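# Clear gap, clamp wooden block, extract its dowel pin

## Task

If any loose item lies between the bench stop and the small wooden block, remove it. Then use the spring clamp to hold the block flat against the stop, and draw the block's dowel pin fully out of its hole (twisting the pin is allowed). At the end the block must remain clamped and lie flat on the bench board with the hole facing up, and the pin must be set down somewhere it stays put. Release everything and move the arm away; nothing may count as done if only the robot is holding it in place, and nothing may be dropped or knocked off the table.

## Robot and tools

Robot: a single arm with six revolute joints and a two-finger parallel gripper. Joint order, used in every command row and every per-joint list in results: waist, shoulder, elbow, forearm roll, wrist pitch, wrist roll. Stated joint ranges in radians: waist -6.283 to 6.283, shoulder -2.059 to 2.094, elbow -3.927 to 0.192, forearm roll -6.283 to 6.283, wrist pitch -1.693 to 3.142, wrist roll -6.283 to 6.283. True ends may differ by about 0.010 rad either way.

Scene frame: origin on the table surface directly beneath the arm base, +z up, +y to the left when facing along +x. The base may be slightly tilted. Gripper frame: fingers point along its +z, and they open and close along its y. The reported end_effector_position is the midpoint between the pads when closed, about 2 cm short of the fingertips; closing pushes the tips roughly 10 mm further along +z.

Command row: exactly 7 numbers, each in [-1, 1]. The first six are joint offsets, scaled so that 1.0 equals 2.036 rad; they are relative to the joint angles at the start of the current action, not to the previous row. The seventh is the gripper opening, an absolute value: +1 fully open, -1 closed.

execute_actions(actions): a list of actions run in sequence. Each action is a table of 1 to 15 rows; each row lasts one control step of 1/30 s, and if fewer than 15 rows are given the last row repeats to fill 15 steps. For the first action in a call, offsets are measured from the joint angles last reported. An action is rejected if it would drive a joint more than 0.010 rad beyond its range; if the first action fails that check or any action is malformed, nothing in the call runs. A joint pushed past its real end stops there and the result prints "joint sent to its limit". An empty list just returns the current state and images.

move(target, speed, blocking): target is one 7-number row like above; its joint offsets are taken from the Joint positions in the latest result that showed them, not from wherever the arm is when the move begins. All joints follow paths that finish together, so the gripper sweeps a curve; paths last 0.5 to 10 s and are cut off after 10 s. speed is the peak rate in rad/s for the joint with the largest travel, 0.01 to 2, default 0.5. The gripper value is applied at the outset. Moves do not slow for obstacles; faster contact hits harder and aiming further past a contact presses harder. The result adds a "move:" line: the ending (done, off_target, moving, held, fault), limits=held or limits=none, and the joint furthest from target. With blocking=false the call returns after 0.5 s while the arm keeps going; other motion commands are refused until you see the move end via wait or stop.

wait(seconds): 0 to 10; holds the last command and returns early if a running move finishes. stop(): brakes a running move; it needs some distance, more when fast, and the fingers keep moving. zoom_image(camera, region): camera is cam_head_left, cam_head_right, cam_low or cam_wrist; region is [x0, y0, x1, y1] in pixels (images are 504x504, top-left is 0,0), at most 504 by 504. finished_scene(scene): ends the current scene, given its number, irreversibly; the goal must already hold and keep holding.

Results: the state line gives end_effector_position (m), end_effector_quat_wxyz and linear/angular velocities (m/s, rad/s) in the scene frame; the printed position can be off, more so at long reach. Joint positions and Joint velocities list the six joints (rad, rad/s) then the pad gap (m; 0.084 fully open). Joint targets shows what the joints are currently driven toward. grip_measured is the measured opening on the command scale. "joint command not followed" means the clearance check altered or blocked targets (mounts and posts count as part of the arm). MOTOR HOT appears from 65 °C; at 80 °C an OVER-TEMPERATURE FAULT brakes the arm until it cools.

Motion limits: joint targets change at most 3.14 rad/s with a 0.16 s ramp; each step keeps targets within 0.623 rad of measured angles and scales them back if the gripper would land over 70 mm from its measured spot, so big changes take several actions and an unfinished one may need recommanding.

Gripping: to hold something, keep commanding an opening well below grip_measured; the gap sets squeeze strength, up to roughly 24 N per pad for items up to about 6 cm wide. Fast closing can over-squeeze. Resending grip_measured gives a light grip, weaker on wide parts.

Cautions: if contact torque reaches a joint's limit (waist 47, shoulder 47, elbow 28.2, forearm roll 28.2, wrist pitch 18.8, wrist roll 18.8 N m, load weight included) the arm backs off, freezes 10 s and drops the rest of the call. Avoid slams, hard shoves, slips and drops; never let anything leave the table. Brief outside tugs on held parts or loose items can occur. The world keeps running while you compose replies, with the arm holding its last command, and held loads heat motors.

Each tool is called after "Call:" as name(argument=value, ...) on one line, values as JSON.

## Session

Call:
execute_actions(actions=[])

Scene clock: 0.00 s.
end_effector_position=(+0.4507, +0.4995, +0.3100) grip_measured=+1.00 end_effector_quat_wxyz=(+0.261, +0.802, +0.517, +0.147) end_effector_velocity=(+0.000, +0.000, +0.000) end_effector_angular_velocity=(-0.000, -0.001, +0.002)
Joint names: [waist, shoulder, elbow, forearm roll, wrist pitch, wrist roll]
Joint positions: [ 0.787 -0.019 -1.393 -0.606  1.059  0.136  0.084]
Joint velocities: [ 0.     0.     0.    -0.002 -0.001 -0.    -0.   ]
Joint targets: [0.787 -0.019 -1.393 -0.606 1.059 0.136]

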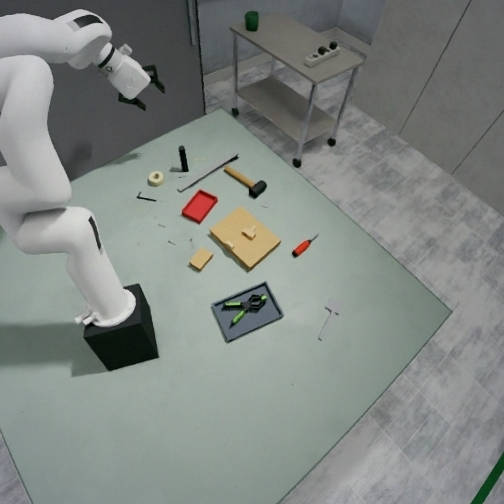

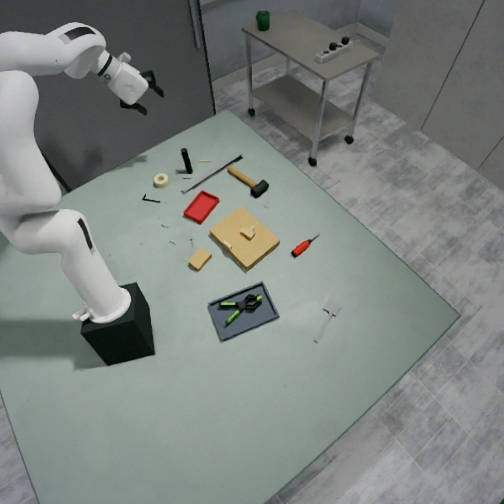

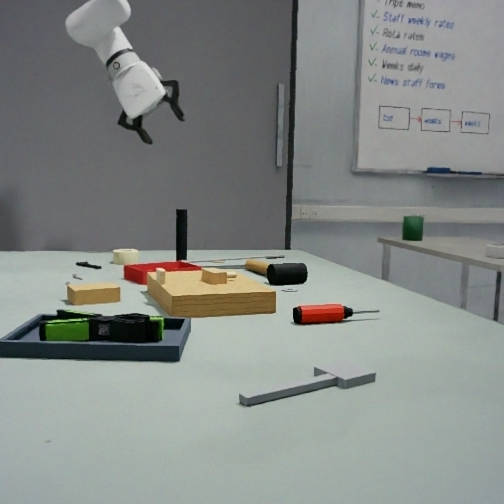

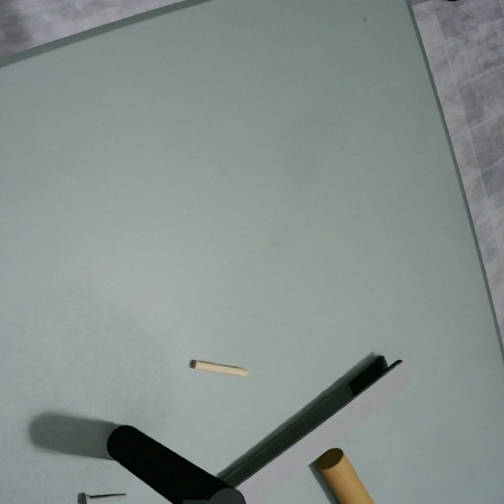

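Call:
zoom_image(camera="cam_head_left", region=[170, 180, 310, 350])

Call:
zoom_image(camera="cam_low", region=[0, 240, 300, 380])

Region (170, 180, 310, 350) of cam_head_left's 504x504 image, scaled by 2.965, with more detail than that image has; it fills the left 415 columns of this view, and the rest is white.

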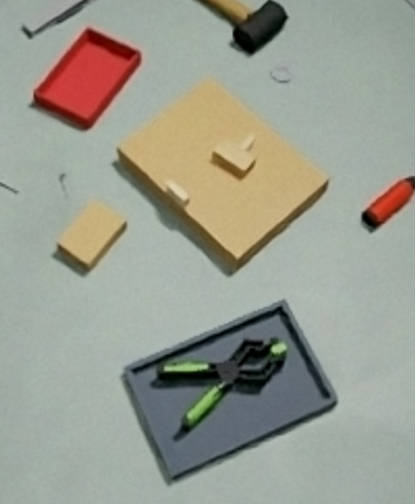

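Region (0, 240, 300, 380) of cam_low's 504x504 image, scaled by 1.680, with more detail than that image has; it fills the top 235 rows of this view, and the rest is white.

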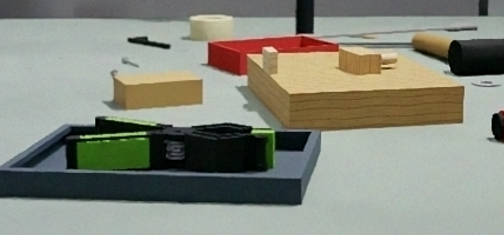

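Call:
move(target=[-0.3865,0.0093,0.0948,0.2976,0.0693,-0.0668,1], speed=0.8)

Scene clock: 3.30 s.
end_effector_position=(+0.4979, +0.1475, +0.2712) grip_measured=+1.00 end_effector_quat_wxyz=(+0.166, +0.979, +0.083, -0.084) end_effector_velocity=(-0.000, -0.002, +0.000) end_effector_angular_velocity=(+0.000, +0.001, -0.005)
Joint names: [waist, shoulder, elbow, forearm roll, wrist pitch, wrist roll]
Joint positions: [ 0.001  0.    -1.2   -0.001  1.2    0.     0.084]
Joint velocities: [-0.004  0.     0.001  0.001  0.001  0.    -0.   ]
Joint targets: [0.000 0.000 -1.200 -0.001 1.200 0.000]
move: done; limits=none; farthest joint: the forearm roll, 0.001 radians from its target (0.606 radians at the start)

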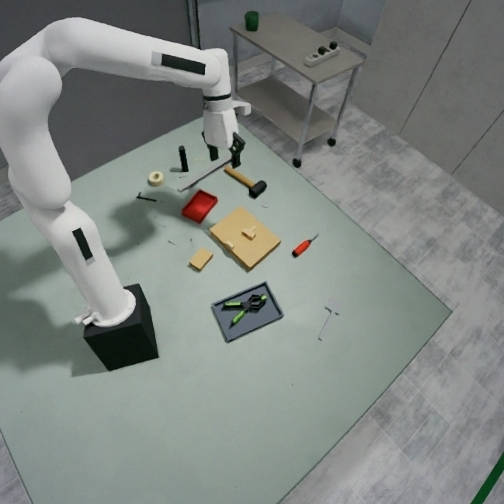

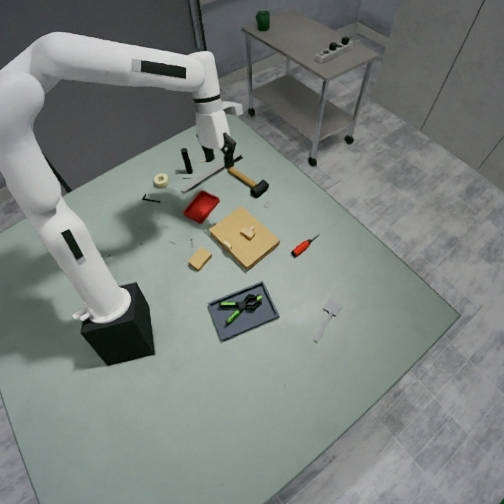

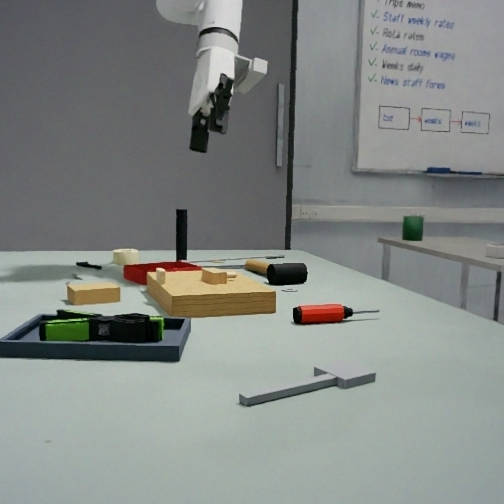

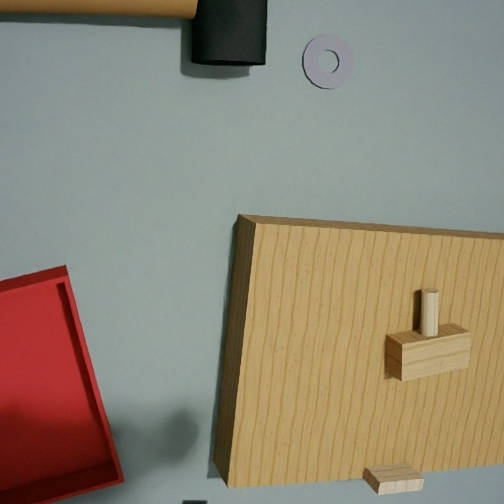

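Call:
move(target=[-0.1984,-0.0629,0.2426,0.2485,-0.1758,-0.2829,1], speed=0.8)

Scene clock: 9.47 s.
end_effector_position=(+0.4290, +0.0098, +0.2197) grip_measured=+1.00 end_effector_quat_wxyz=(+0.000, +1.000, -0.001, -0.000) end_effector_velocity=(-0.001, -0.001, -0.001) end_effector_angular_velocity=(+0.000, +0.000, -0.003)
Joint names: [waist, shoulder, elbow, forearm roll, wrist pitch, wrist roll]
Joint positions: [-0.403 -0.128 -0.707  0.505  0.842 -0.576  0.084]
Joint velocities: [-0.003  0.001  0.002  0.001 -0.001 -0.002 -0.   ]
Joint targets: [-0.403 -0.128 -0.706 0.505 0.842 -0.576]
move: done; limits=none; farthest joint: the elbow, 0.001 radians from its target (0.494 radians at the start)

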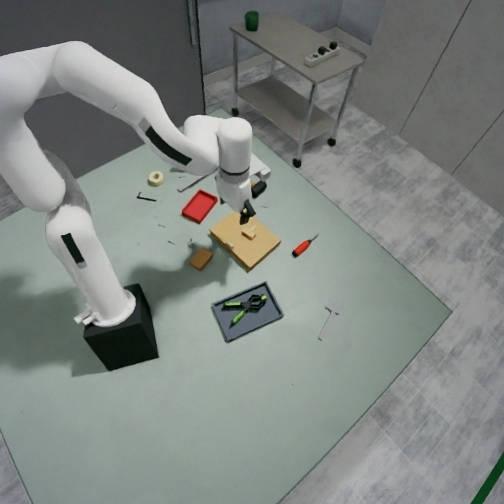

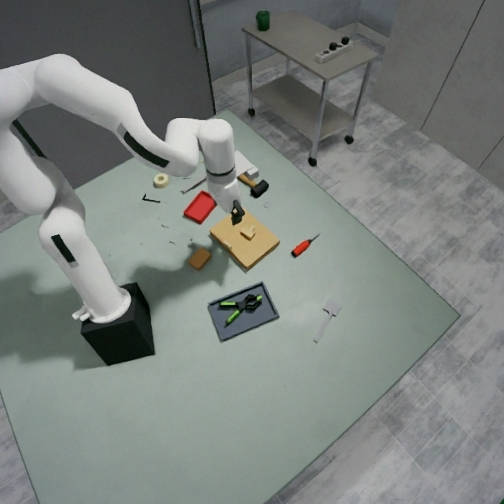

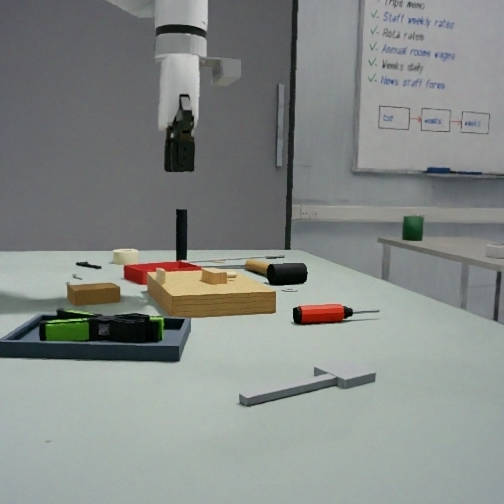

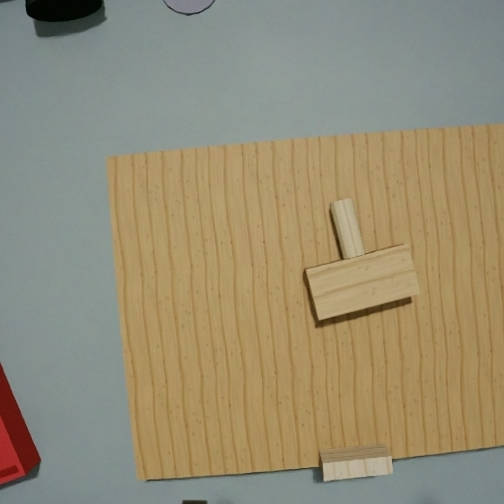

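Call:
move(target=[0.0238,0.2172,-0.0909,0.0835,-0.1135,-0.2043,1], speed=0.8)

Scene clock: 13.37 s.
end_effector_position=(+0.4754, -0.0359, +0.1097) grip_measured=+1.00 end_effector_quat_wxyz=(+0.000, +0.993, +0.119, -0.000) end_effector_velocity=(-0.001, -0.001, -0.002) end_effector_angular_velocity=(+0.000, +0.003, -0.000)
Joint names: [waist, shoulder, elbow, forearm roll, wrist pitch, wrist roll]
Joint positions: [-0.354  0.314 -0.892  0.675  0.611 -0.991  0.084]
Joint velocities: [-0.     0.005 -0.001 -0.    -0.001 -0.001  0.   ]
Joint targets: [-0.354 0.314 -0.892 0.675 0.611 -0.991]
move: done; limits=none; farthest joint: the shoulder, 0.001 radians from its target (0.442 radians at the start)

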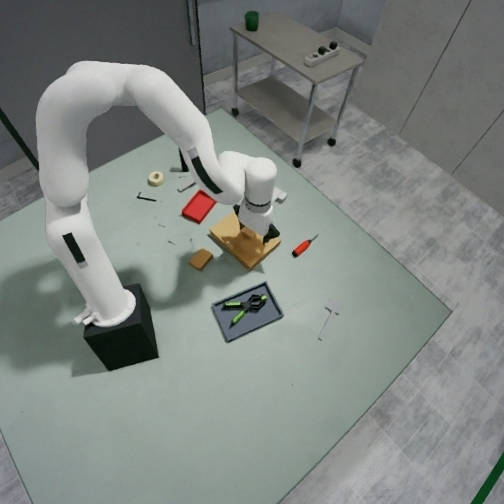

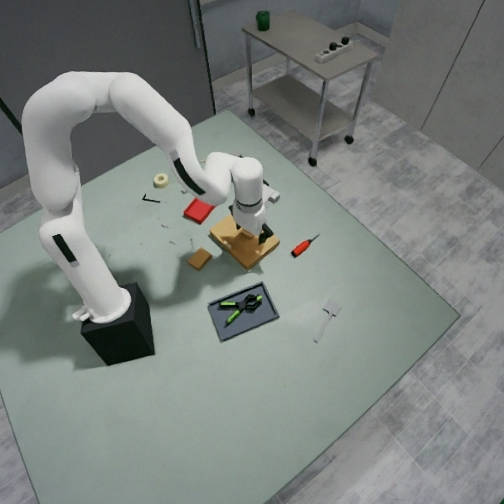

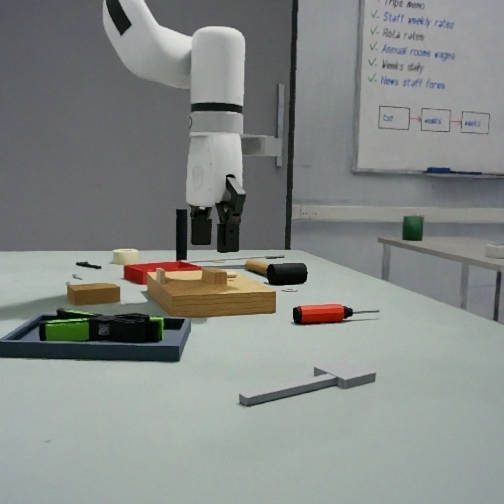

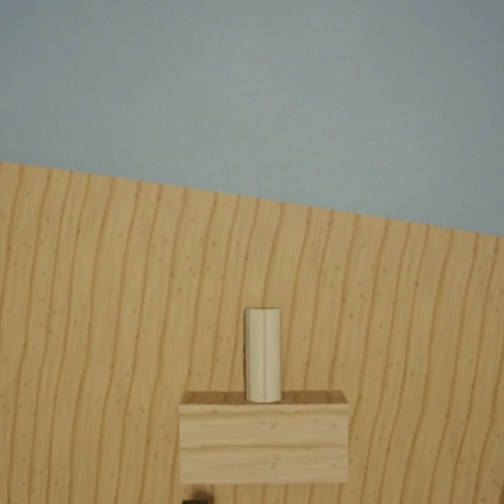

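Call:
move(target=[0.0287,0.1803,-0.2721,-0.2529,0.2721,0.222,1], speed=0.5)

Call:
zoom_image(camera="cam_low", region=[130, 180, 310, 330])

Scene clock: 18.20 s.
end_effector_position=(+0.4839, -0.0403, +0.0767) grip_measured=+1.00 end_effector_quat_wxyz=(+0.031, +0.959, +0.114, -0.257) end_effector_velocity=(+0.000, -0.000, +0.000) end_effector_angular_velocity=(-0.003, +0.002, -0.000)
Joint names: [waist, shoulder, elbow, forearm roll, wrist pitch, wrist roll]
Joint positions: [-0.296  0.68  -1.445  0.16   1.165 -0.54   0.084]
Joint velocities: [ 0.001  0.002 -0.003 -0.003  0.003  0.003 -0.   ]
Joint targets: [-0.296 0.681 -1.446 0.160 1.165 -0.539]
move: done; limits=none; farthest joint: the shoulder, 0.001 radians from its target (0.367 radians at the start)

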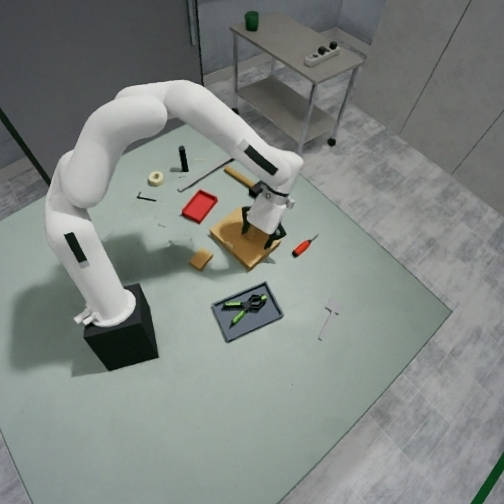

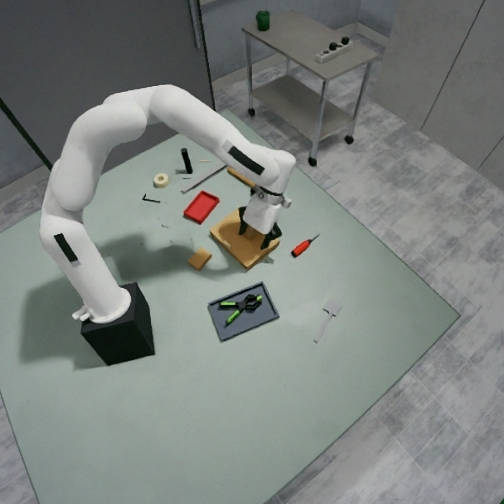

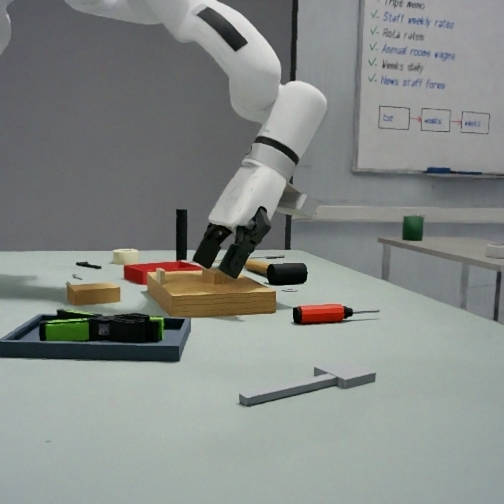

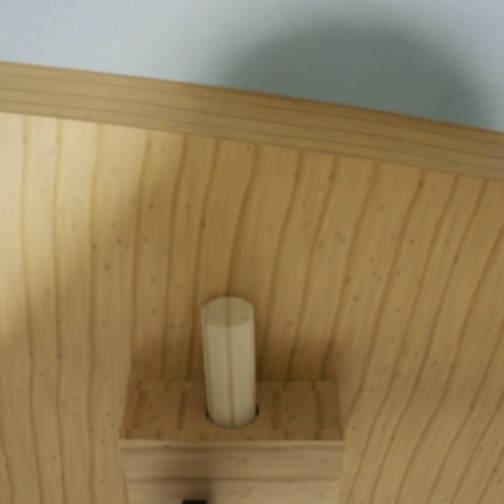

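Region (130, 180, 310, 330) of cam_low's 504x504 image, scaled by 2.800, with more detail than that image has.

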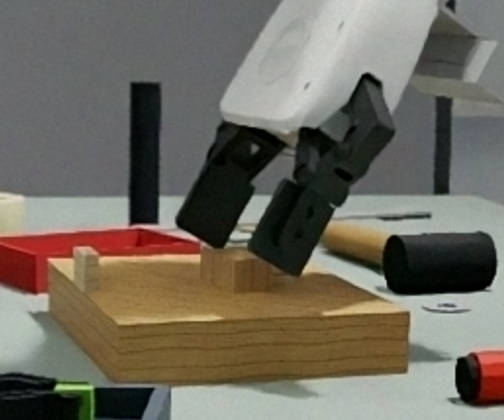

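Call:
move(target=[0.008,0.0098,-0.0121,0,0.0024,0.006,0.4], speed=0.1)

Call:
zoom_image(camera="cam_low", region=[130, 180, 310, 330])

Scene clock: 20.33 s.
end_effector_position=(+0.4915, -0.0350, +0.0777) grip_measured=+0.40 end_effector_quat_wxyz=(+0.034, +0.959, +0.118, -0.255) end_effector_velocity=(-0.001, -0.001, +0.000) end_effector_angular_velocity=(-0.002, -0.002, -0.002)
Joint names: [waist, shoulder, elbow, forearm roll, wrist pitch, wrist roll]
Joint positions: [-0.285  0.687 -1.471  0.157  1.175 -0.53   0.061]
Joint velocities: [-0.001 -0.003  0.006 -0.001 -0.004  0.002 -0.   ]
Joint targets: [-0.280 0.700 -1.470 0.160 1.170 -0.527]
move: off_target; limits=none; farthest joint: the shoulder, 0.013 radians from its target (0.019 radians at the start)

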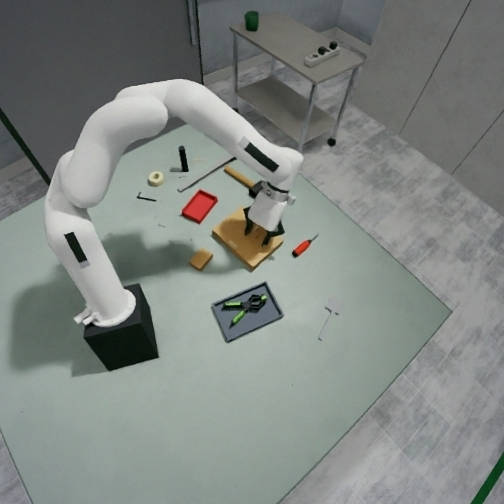

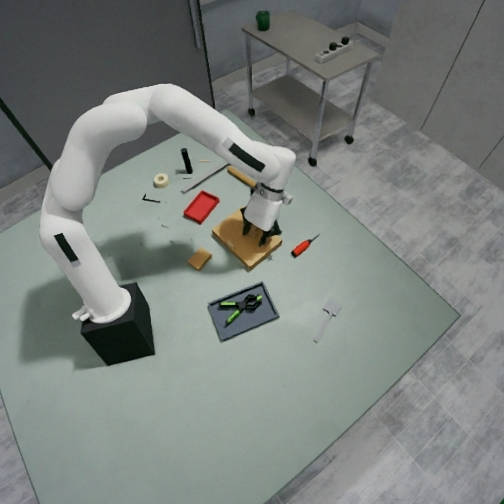

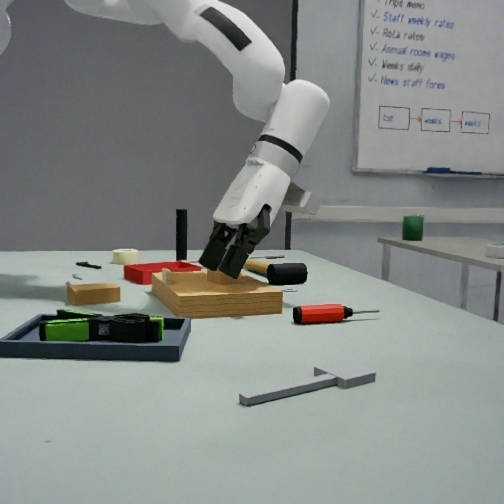

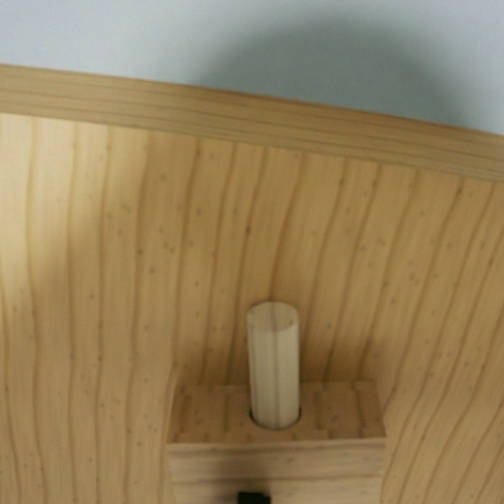

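Region (130, 180, 310, 330) of cam_low's 504x504 image, scaled by 2.800, with more detail than that image has.

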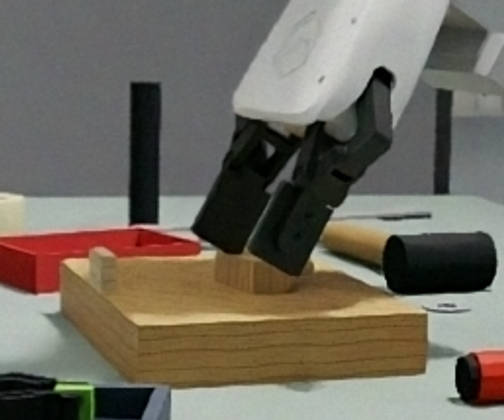

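Call:
execute_actions(actions=[[[0,-0.005,0,0,0.005,0,1],[0,-0.005,0,0,0.005,0,1],[0,-0.008,0,0,0.008,0,1],[0,-0.01,0,0,0.01,0,1]],[[0.006,-0.0008,-0.003,0.003,0.002,0.005,1],[0.009,-0.0012,-0.0045,0.0045,0.003,0.007,1],[0.012,-0.0016,-0.006,0.006,0.004,0.009,1],[0.015,-0.002,-0.007,0.007,0.005,0.012,1],[0.018,-0.0024,-0.0085,0.009,0.005,0.014,1],[0.021,-0.0028,-0.01,0.01,0.006,0.016,1],[0.024,-0.0032,-0.0114,0.012,0.007,0.018,1],[0.027,-0.0036,-0.013,0.013,0.008,0.021,1],[0.0305,-0.004,-0.0142,0.0144,0.008,0.023,1]],[[0,0,0,0,0,0,1]]])

Call:
zoom_image(camera="cam_low", region=[130, 180, 310, 330])

Scene clock: 25.20 s.
end_effector_position=(+0.5045, +0.0065, +0.0846) grip_measured=+1.00 end_effector_quat_wxyz=(+0.032, +0.960, +0.122, -0.250) end_effector_velocity=(-0.001, +0.000, -0.001) end_effector_angular_velocity=(-0.000, +0.002, +0.002)
Joint names: [waist, shoulder, elbow, forearm roll, wrist pitch, wrist roll]
Joint positions: [-0.224  0.661 -1.498  0.186  1.21  -0.485  0.084]
Joint velocities: [ 0.001  0.001  0.    -0.001 -0.    -0.     0.   ]
Joint targets: [-0.224 0.661 -1.498 0.186 1.210 -0.485]

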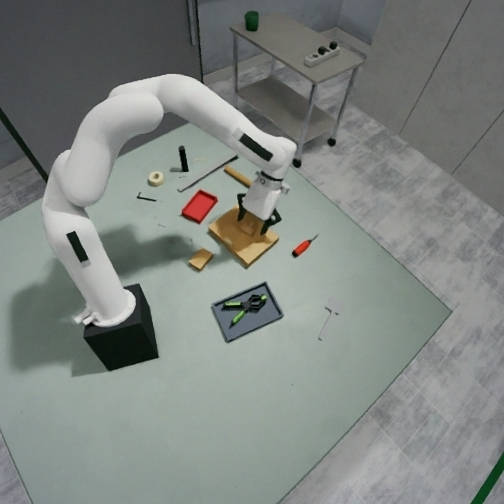

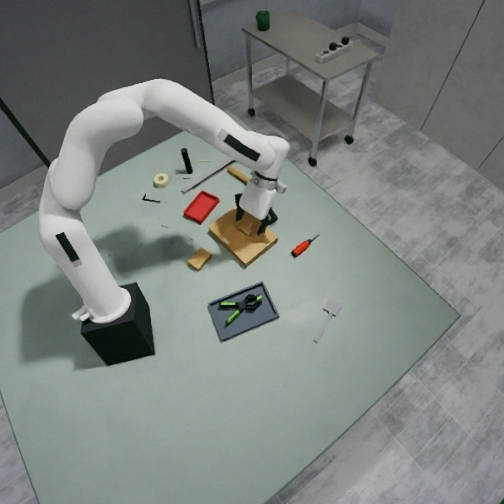

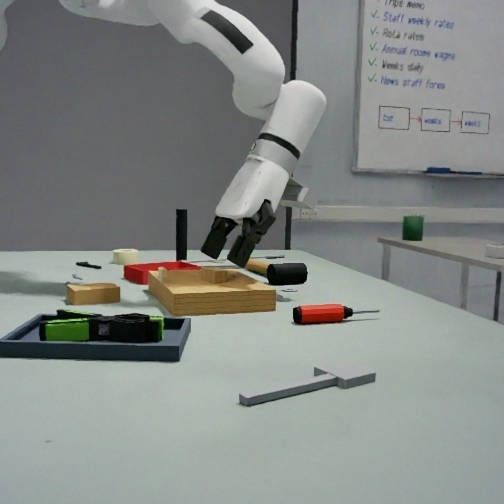

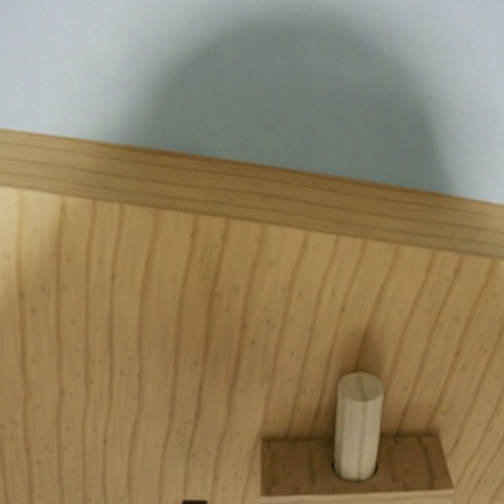

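Region (130, 180, 310, 330) of cam_low's 504x504 image, scaled by 2.800, with more detail than that image has.

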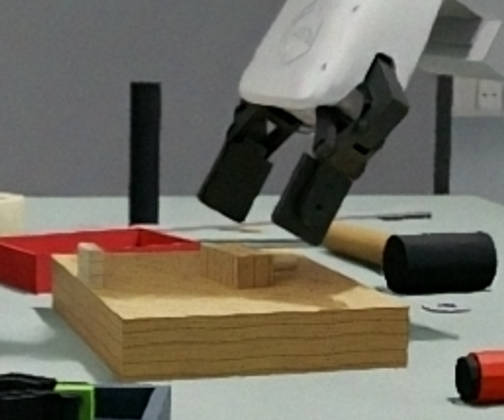

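Call:
execute_actions(actions=[[[0.004,0,0,0,0,0.003,1],[0.007,0,0,0,0,0.006,1],[0.01,0,0,0,0,0.009,1],[0.013,0,0,0,0,0.012,1],[0.0157,0,0,0,0,0.014,1],[0.0157,0.001,0.002,0,-0.003,0.014,1],[0.0157,0.002,0.004,0,-0.006,0.014,1],[0.0157,0.003,0.006,0,-0.009,0.014,1],[0.0157,0.004,0.008,0,-0.012,0.014,1],[0.0157,0.0054,0.0098,0,-0.0152,0.014,1]],[[0,0,0,0,0,0,0.5]]])

Call:
zoom_image(camera="cam_low", region=[130, 180, 310, 330])

Scene clock: 27.50 s.
end_effector_position=(+0.4985, +0.0169, +0.0697) grip_measured=+0.49 end_effector_quat_wxyz=(+0.038, +0.959, +0.121, -0.254) end_effector_velocity=(-0.001, -0.000, -0.001) end_effector_angular_velocity=(+0.000, +0.002, +0.001)
Joint names: [waist, shoulder, elbow, forearm roll, wrist pitch, wrist roll]
Joint positions: [-0.193  0.671 -1.479  0.186  1.183 -0.457  0.065]
Joint velocities: [ 0.001  0.002 -0.    -0.    -0.001 -0.001  0.   ]
Joint targets: [-0.193 0.671 -1.479 0.186 1.183 -0.457]

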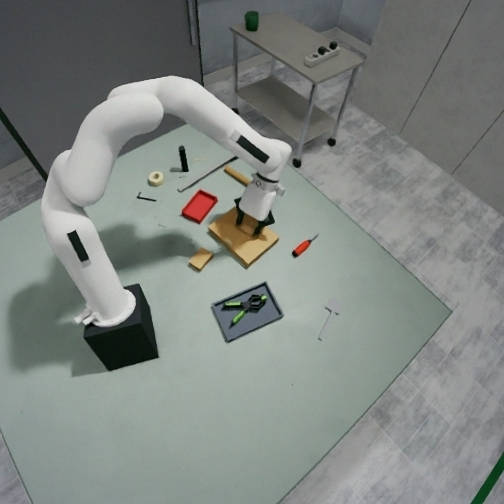

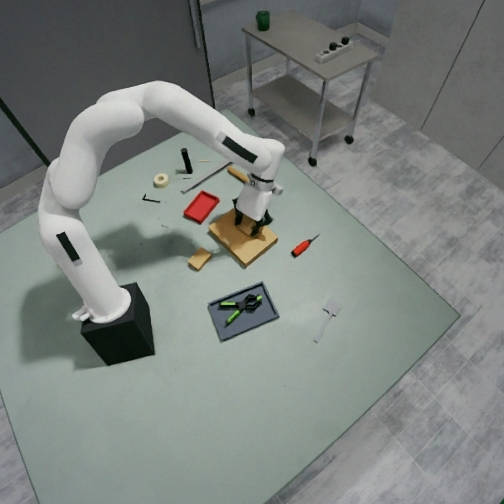

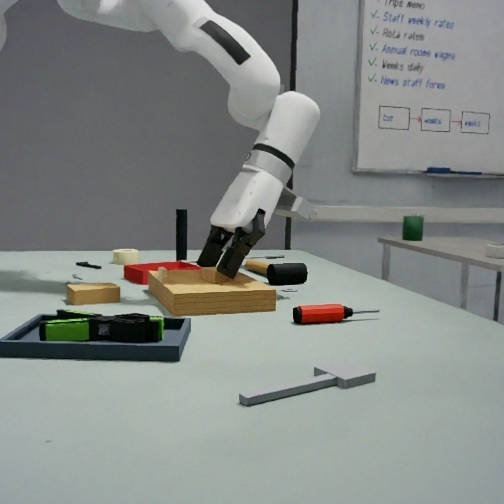

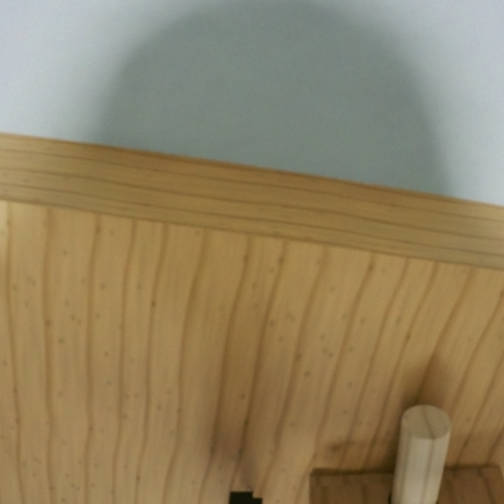

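Region (130, 180, 310, 330) of cam_low's 504x504 image, scaled by 2.800, with more detail than that image has.

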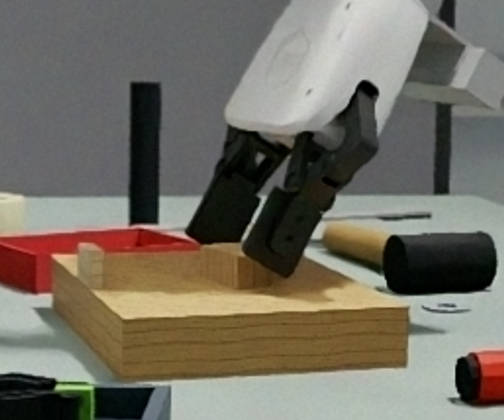

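Call:
execute_actions(actions=[[[0,0.002,0,0,-0.002,0,0.4],[0,0.004,0,0,-0.004,0,0.3]],[[0,0,0,0,0,0,0.1],[0,0,0,0,0,0,0.05],[0,0,0,0,0,0,0],[0,0,0,0,0,0,-0.05],[0,0,0,0,0,0,-0.1],[0,0,0,0,0,0,-0.2],[0,0,0,0,0,0,-0.4]],[[0,-0.005,0,0,0.005,0,-0.5],[0,-0.01,0,0,0.01,0,-0.5],[0,-0.015,0,0,0.015,0,-0.5],[0,-0.02,0,0,0.02,0,-0.5],[0,-0.025,0,0,0.025,0,-0.5],[0,-0.03,0,0,0.03,0,-0.5],[0,-0.035,0,0,0.035,0,-0.5],[0,-0.04,0,0,0.04,0,-0.5]],[[0,0,0,0,0,0,-0.5]]])

Call:
zoom_image(camera="cam_low", region=[130, 180, 310, 330])

Scene clock: 30.17 s.
end_effector_position=(+0.5020, +0.0315, +0.1037) grip_measured=+0.02 end_effector_quat_wxyz=(+0.034, +0.958, +0.126, -0.254) end_effector_velocity=(-0.000, +0.000, +0.000) end_effector_angular_velocity=(-0.000, +0.000, +0.000)
Joint names: [waist, shoulder, elbow, forearm roll, wrist pitch, wrist roll]
Joint positions: [-0.193  0.601 -1.479  0.186  1.252 -0.457  0.045]
Joint velocities: [ 0.    -0.001  0.001 -0.     0.     0.     0.   ]
Joint targets: [-0.193 0.601 -1.479 0.186 1.252 -0.457]

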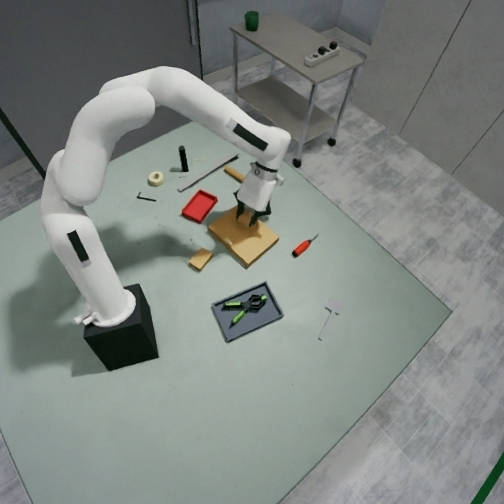

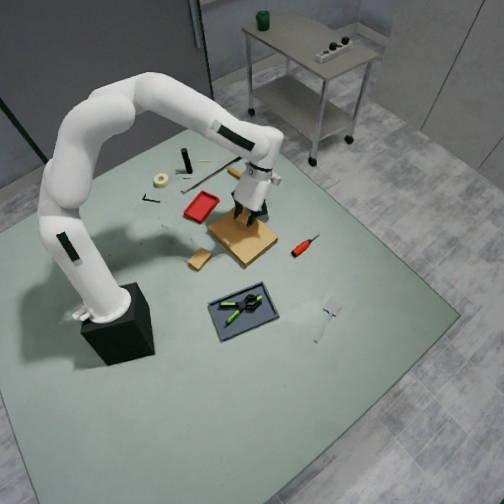

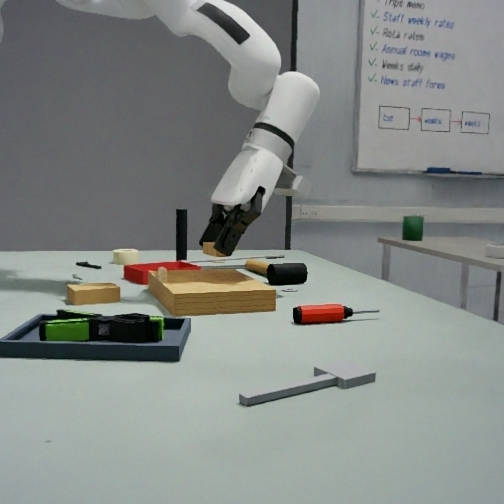

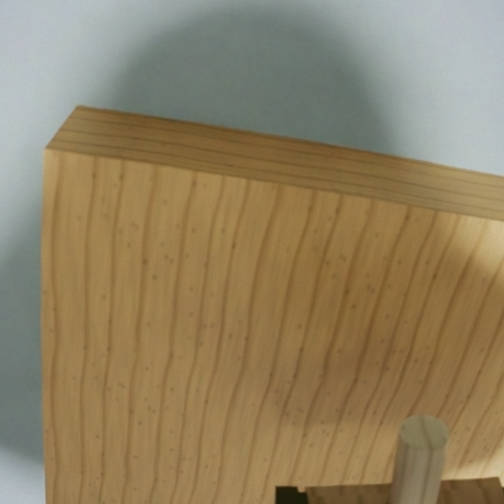

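Region (130, 180, 310, 330) of cam_low's 504x504 image, scaled by 2.800, with more detail than that image has.

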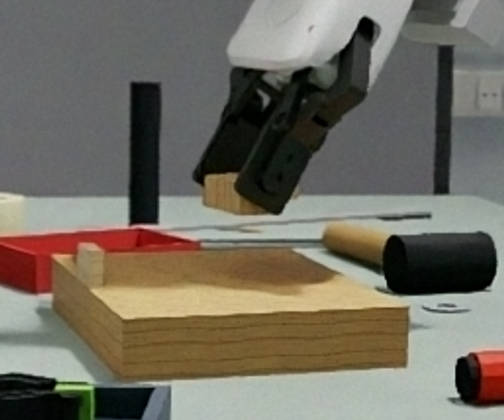

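Call:
move(target=[-0.0526,-0.2706,0.3581,-0.0914,-0.32,0.126,-0.5], speed=0.7)

Call:
move(target=[0.0021,0.4627,0.0329,-0.167,-1.0,0.218,-0.5], speed=0.9)

Scene clock: 35.27 s.
end_effector_position=(+0.4543, -0.0346, +0.1781) grip_measured=+0.02 end_effector_quat_wxyz=(+0.178, +0.983, +0.043, -0.028) end_effector_velocity=(-0.000, -0.001, +0.001) end_effector_angular_velocity=(-0.002, -0.003, -0.001)
Joint names: [waist, shoulder, elbow, forearm roll, wrist pitch, wrist roll]
Joint positions: [-0.3    0.05  -0.751 -0.     0.601 -0.201  0.045]
Joint velocities: [-0.002 -0.003  0.003 -0.002 -0.002  0.001  0.   ]
Joint targets: [-0.300 0.050 -0.750 -0.000 0.601 -0.201]
move: done; limits=none; farthest joint: the elbow, 0.001 radians from its target (0.729 radians at the start)

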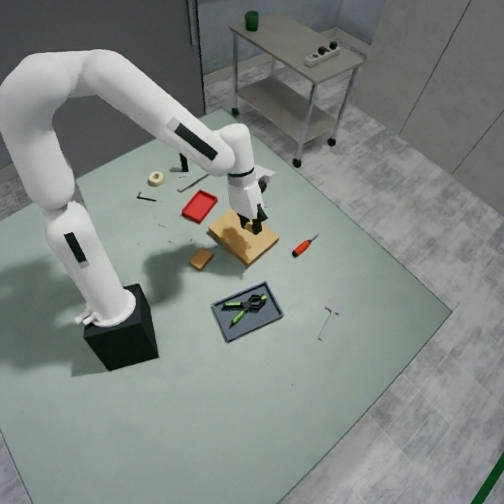

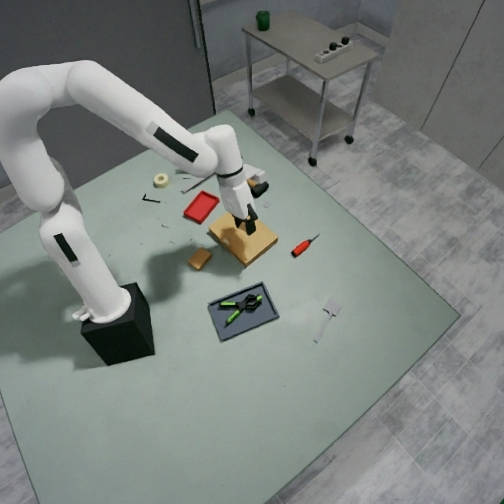

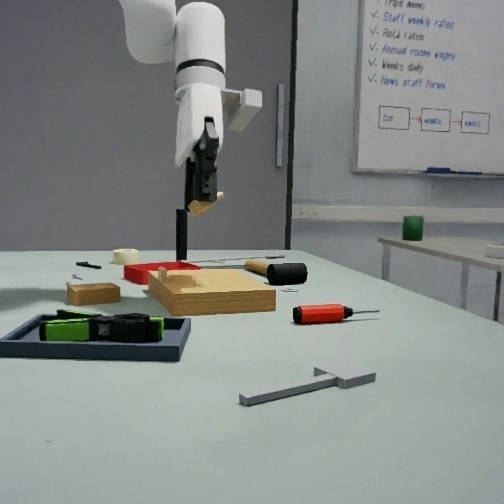

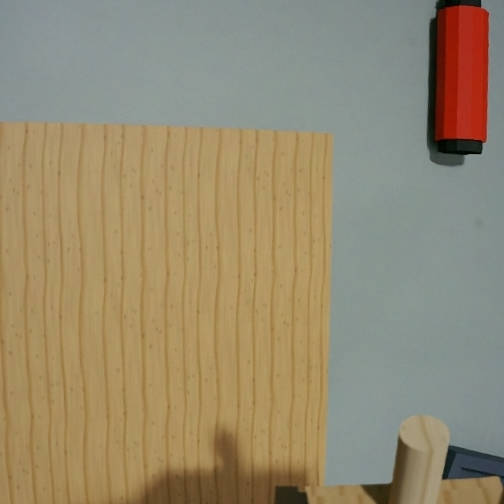

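Scene clock: 38.23 s.
end_effector_position=(+0.4870, +0.0110, +0.0577) grip_measured=+0.02 end_effector_quat_wxyz=(-0.012, +0.882, +0.034, +0.470) end_effector_velocity=(-0.000, +0.000, -0.000) end_effector_angular_velocity=(+0.001, +0.000, +0.000)
Joint names: [waist, shoulder, elbow, forearm roll, wrist pitch, wrist roll]
Joint positions: [-0.295  0.987 -0.684 -0.34  -1.459  0.243  0.045]
Joint velocities: [ 0.001  0.001 -0.    -0.    -0.001  0.001  0.   ]
Joint targets: [-0.295 0.992 -0.684 -0.340 -1.434 0.243]
move: off_target; limits=none; farthest joint: the wrist pitch, 0.025 radians from its target (2.036 radians at the start)

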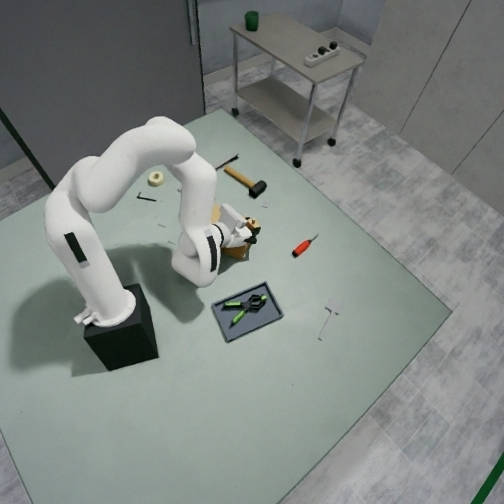

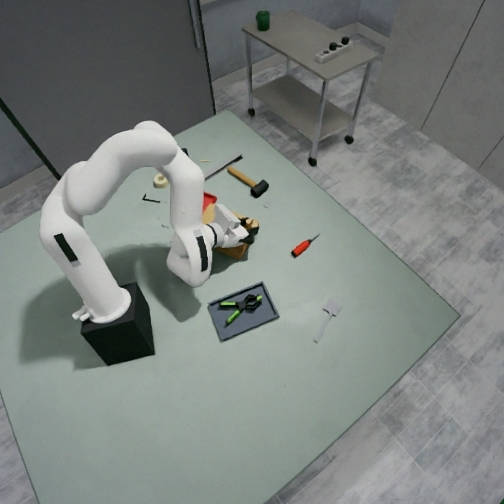

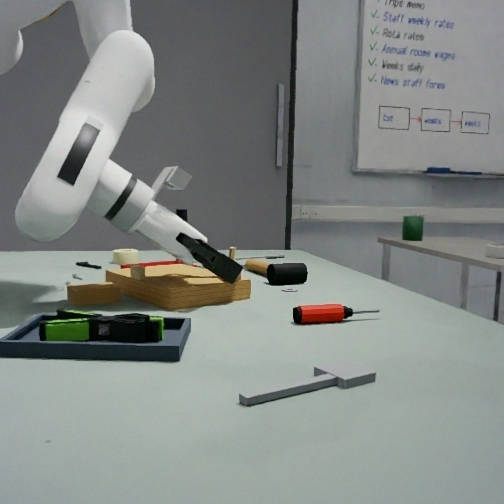

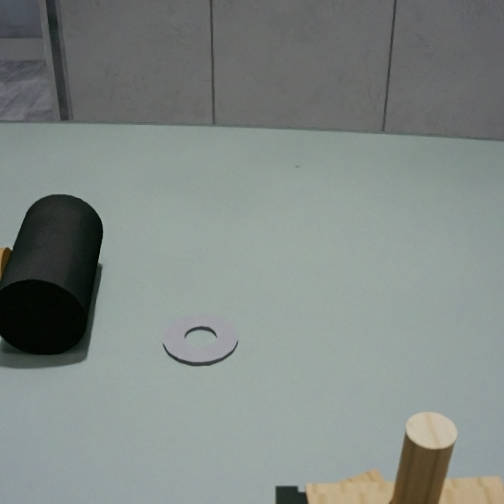

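Call:
move(target=[0,0,0,0,-0.0363,0,-0.5], speed=0.15)

Call:
zoom_image(camera="cam_low", region=[90, 190, 290, 330])

Call:
zoom_image(camera="cam_head_left", region=[170, 170, 310, 300])

Scene clock: 40.00 s.
end_effector_position=(+0.4912, +0.0160, +0.0757) grip_measured=+0.02 end_effector_quat_wxyz=(-0.021, +0.864, +0.038, +0.501) end_effector_velocity=(+0.001, -0.000, +0.002) end_effector_angular_velocity=(-0.000, -0.006, +0.000)
Joint names: [waist, shoulder, elbow, forearm roll, wrist pitch, wrist roll]
Joint positions: [-0.295  0.987 -0.684 -0.34  -1.533  0.243  0.045]
Joint velocities: [-0.001 -0.002 -0.001  0.    -0.002 -0.    -0.   ]
Joint targets: [-0.295 0.987 -0.684 -0.340 -1.533 0.243]
move: done; limits=none; farthest joint: the waist, 0.000 radians from its target (0.000 radians at the start)

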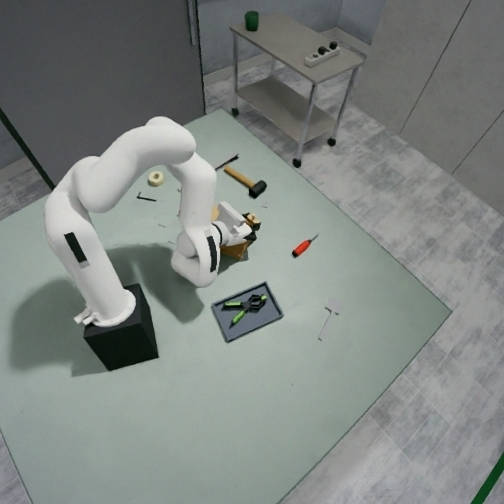

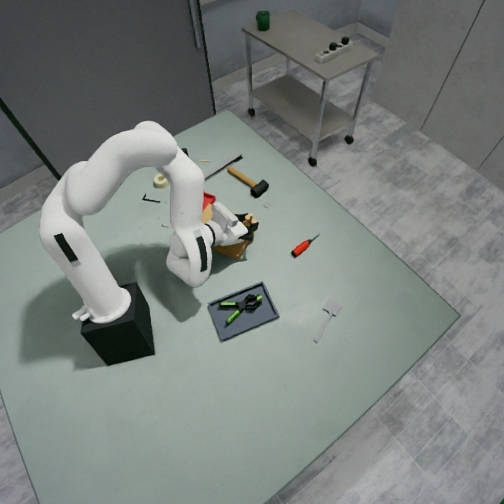

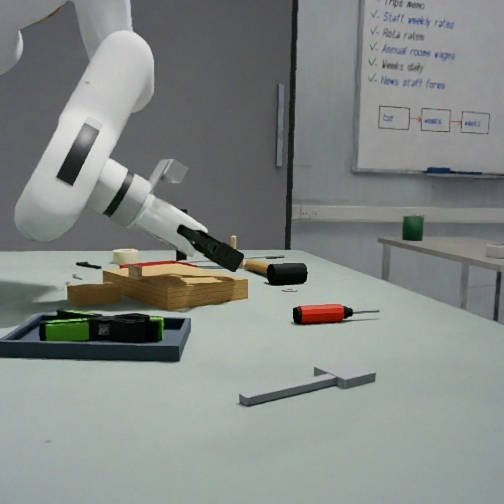

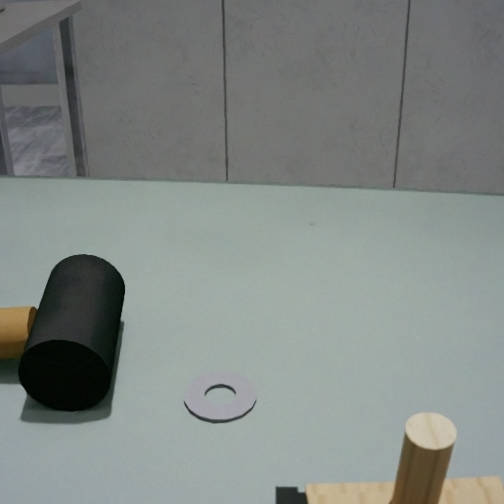

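Region (90, 190, 290, 330) of cam_low's 504x504 image, scaled by 2.520, with more detail than that image has; it fills the top 353 rows of this view, and the rest is white.

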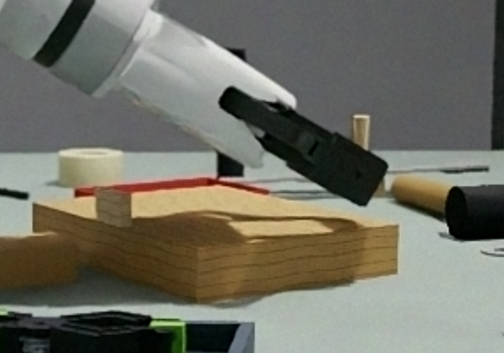

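Region (170, 170, 310, 300) of cam_head_left's 504x504 image, scaled by 3.600, with more detail than that image has; it fills the top 468 rows of this view, and the rest is white.

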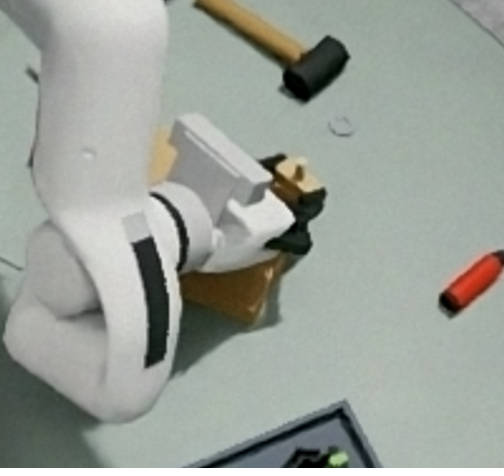

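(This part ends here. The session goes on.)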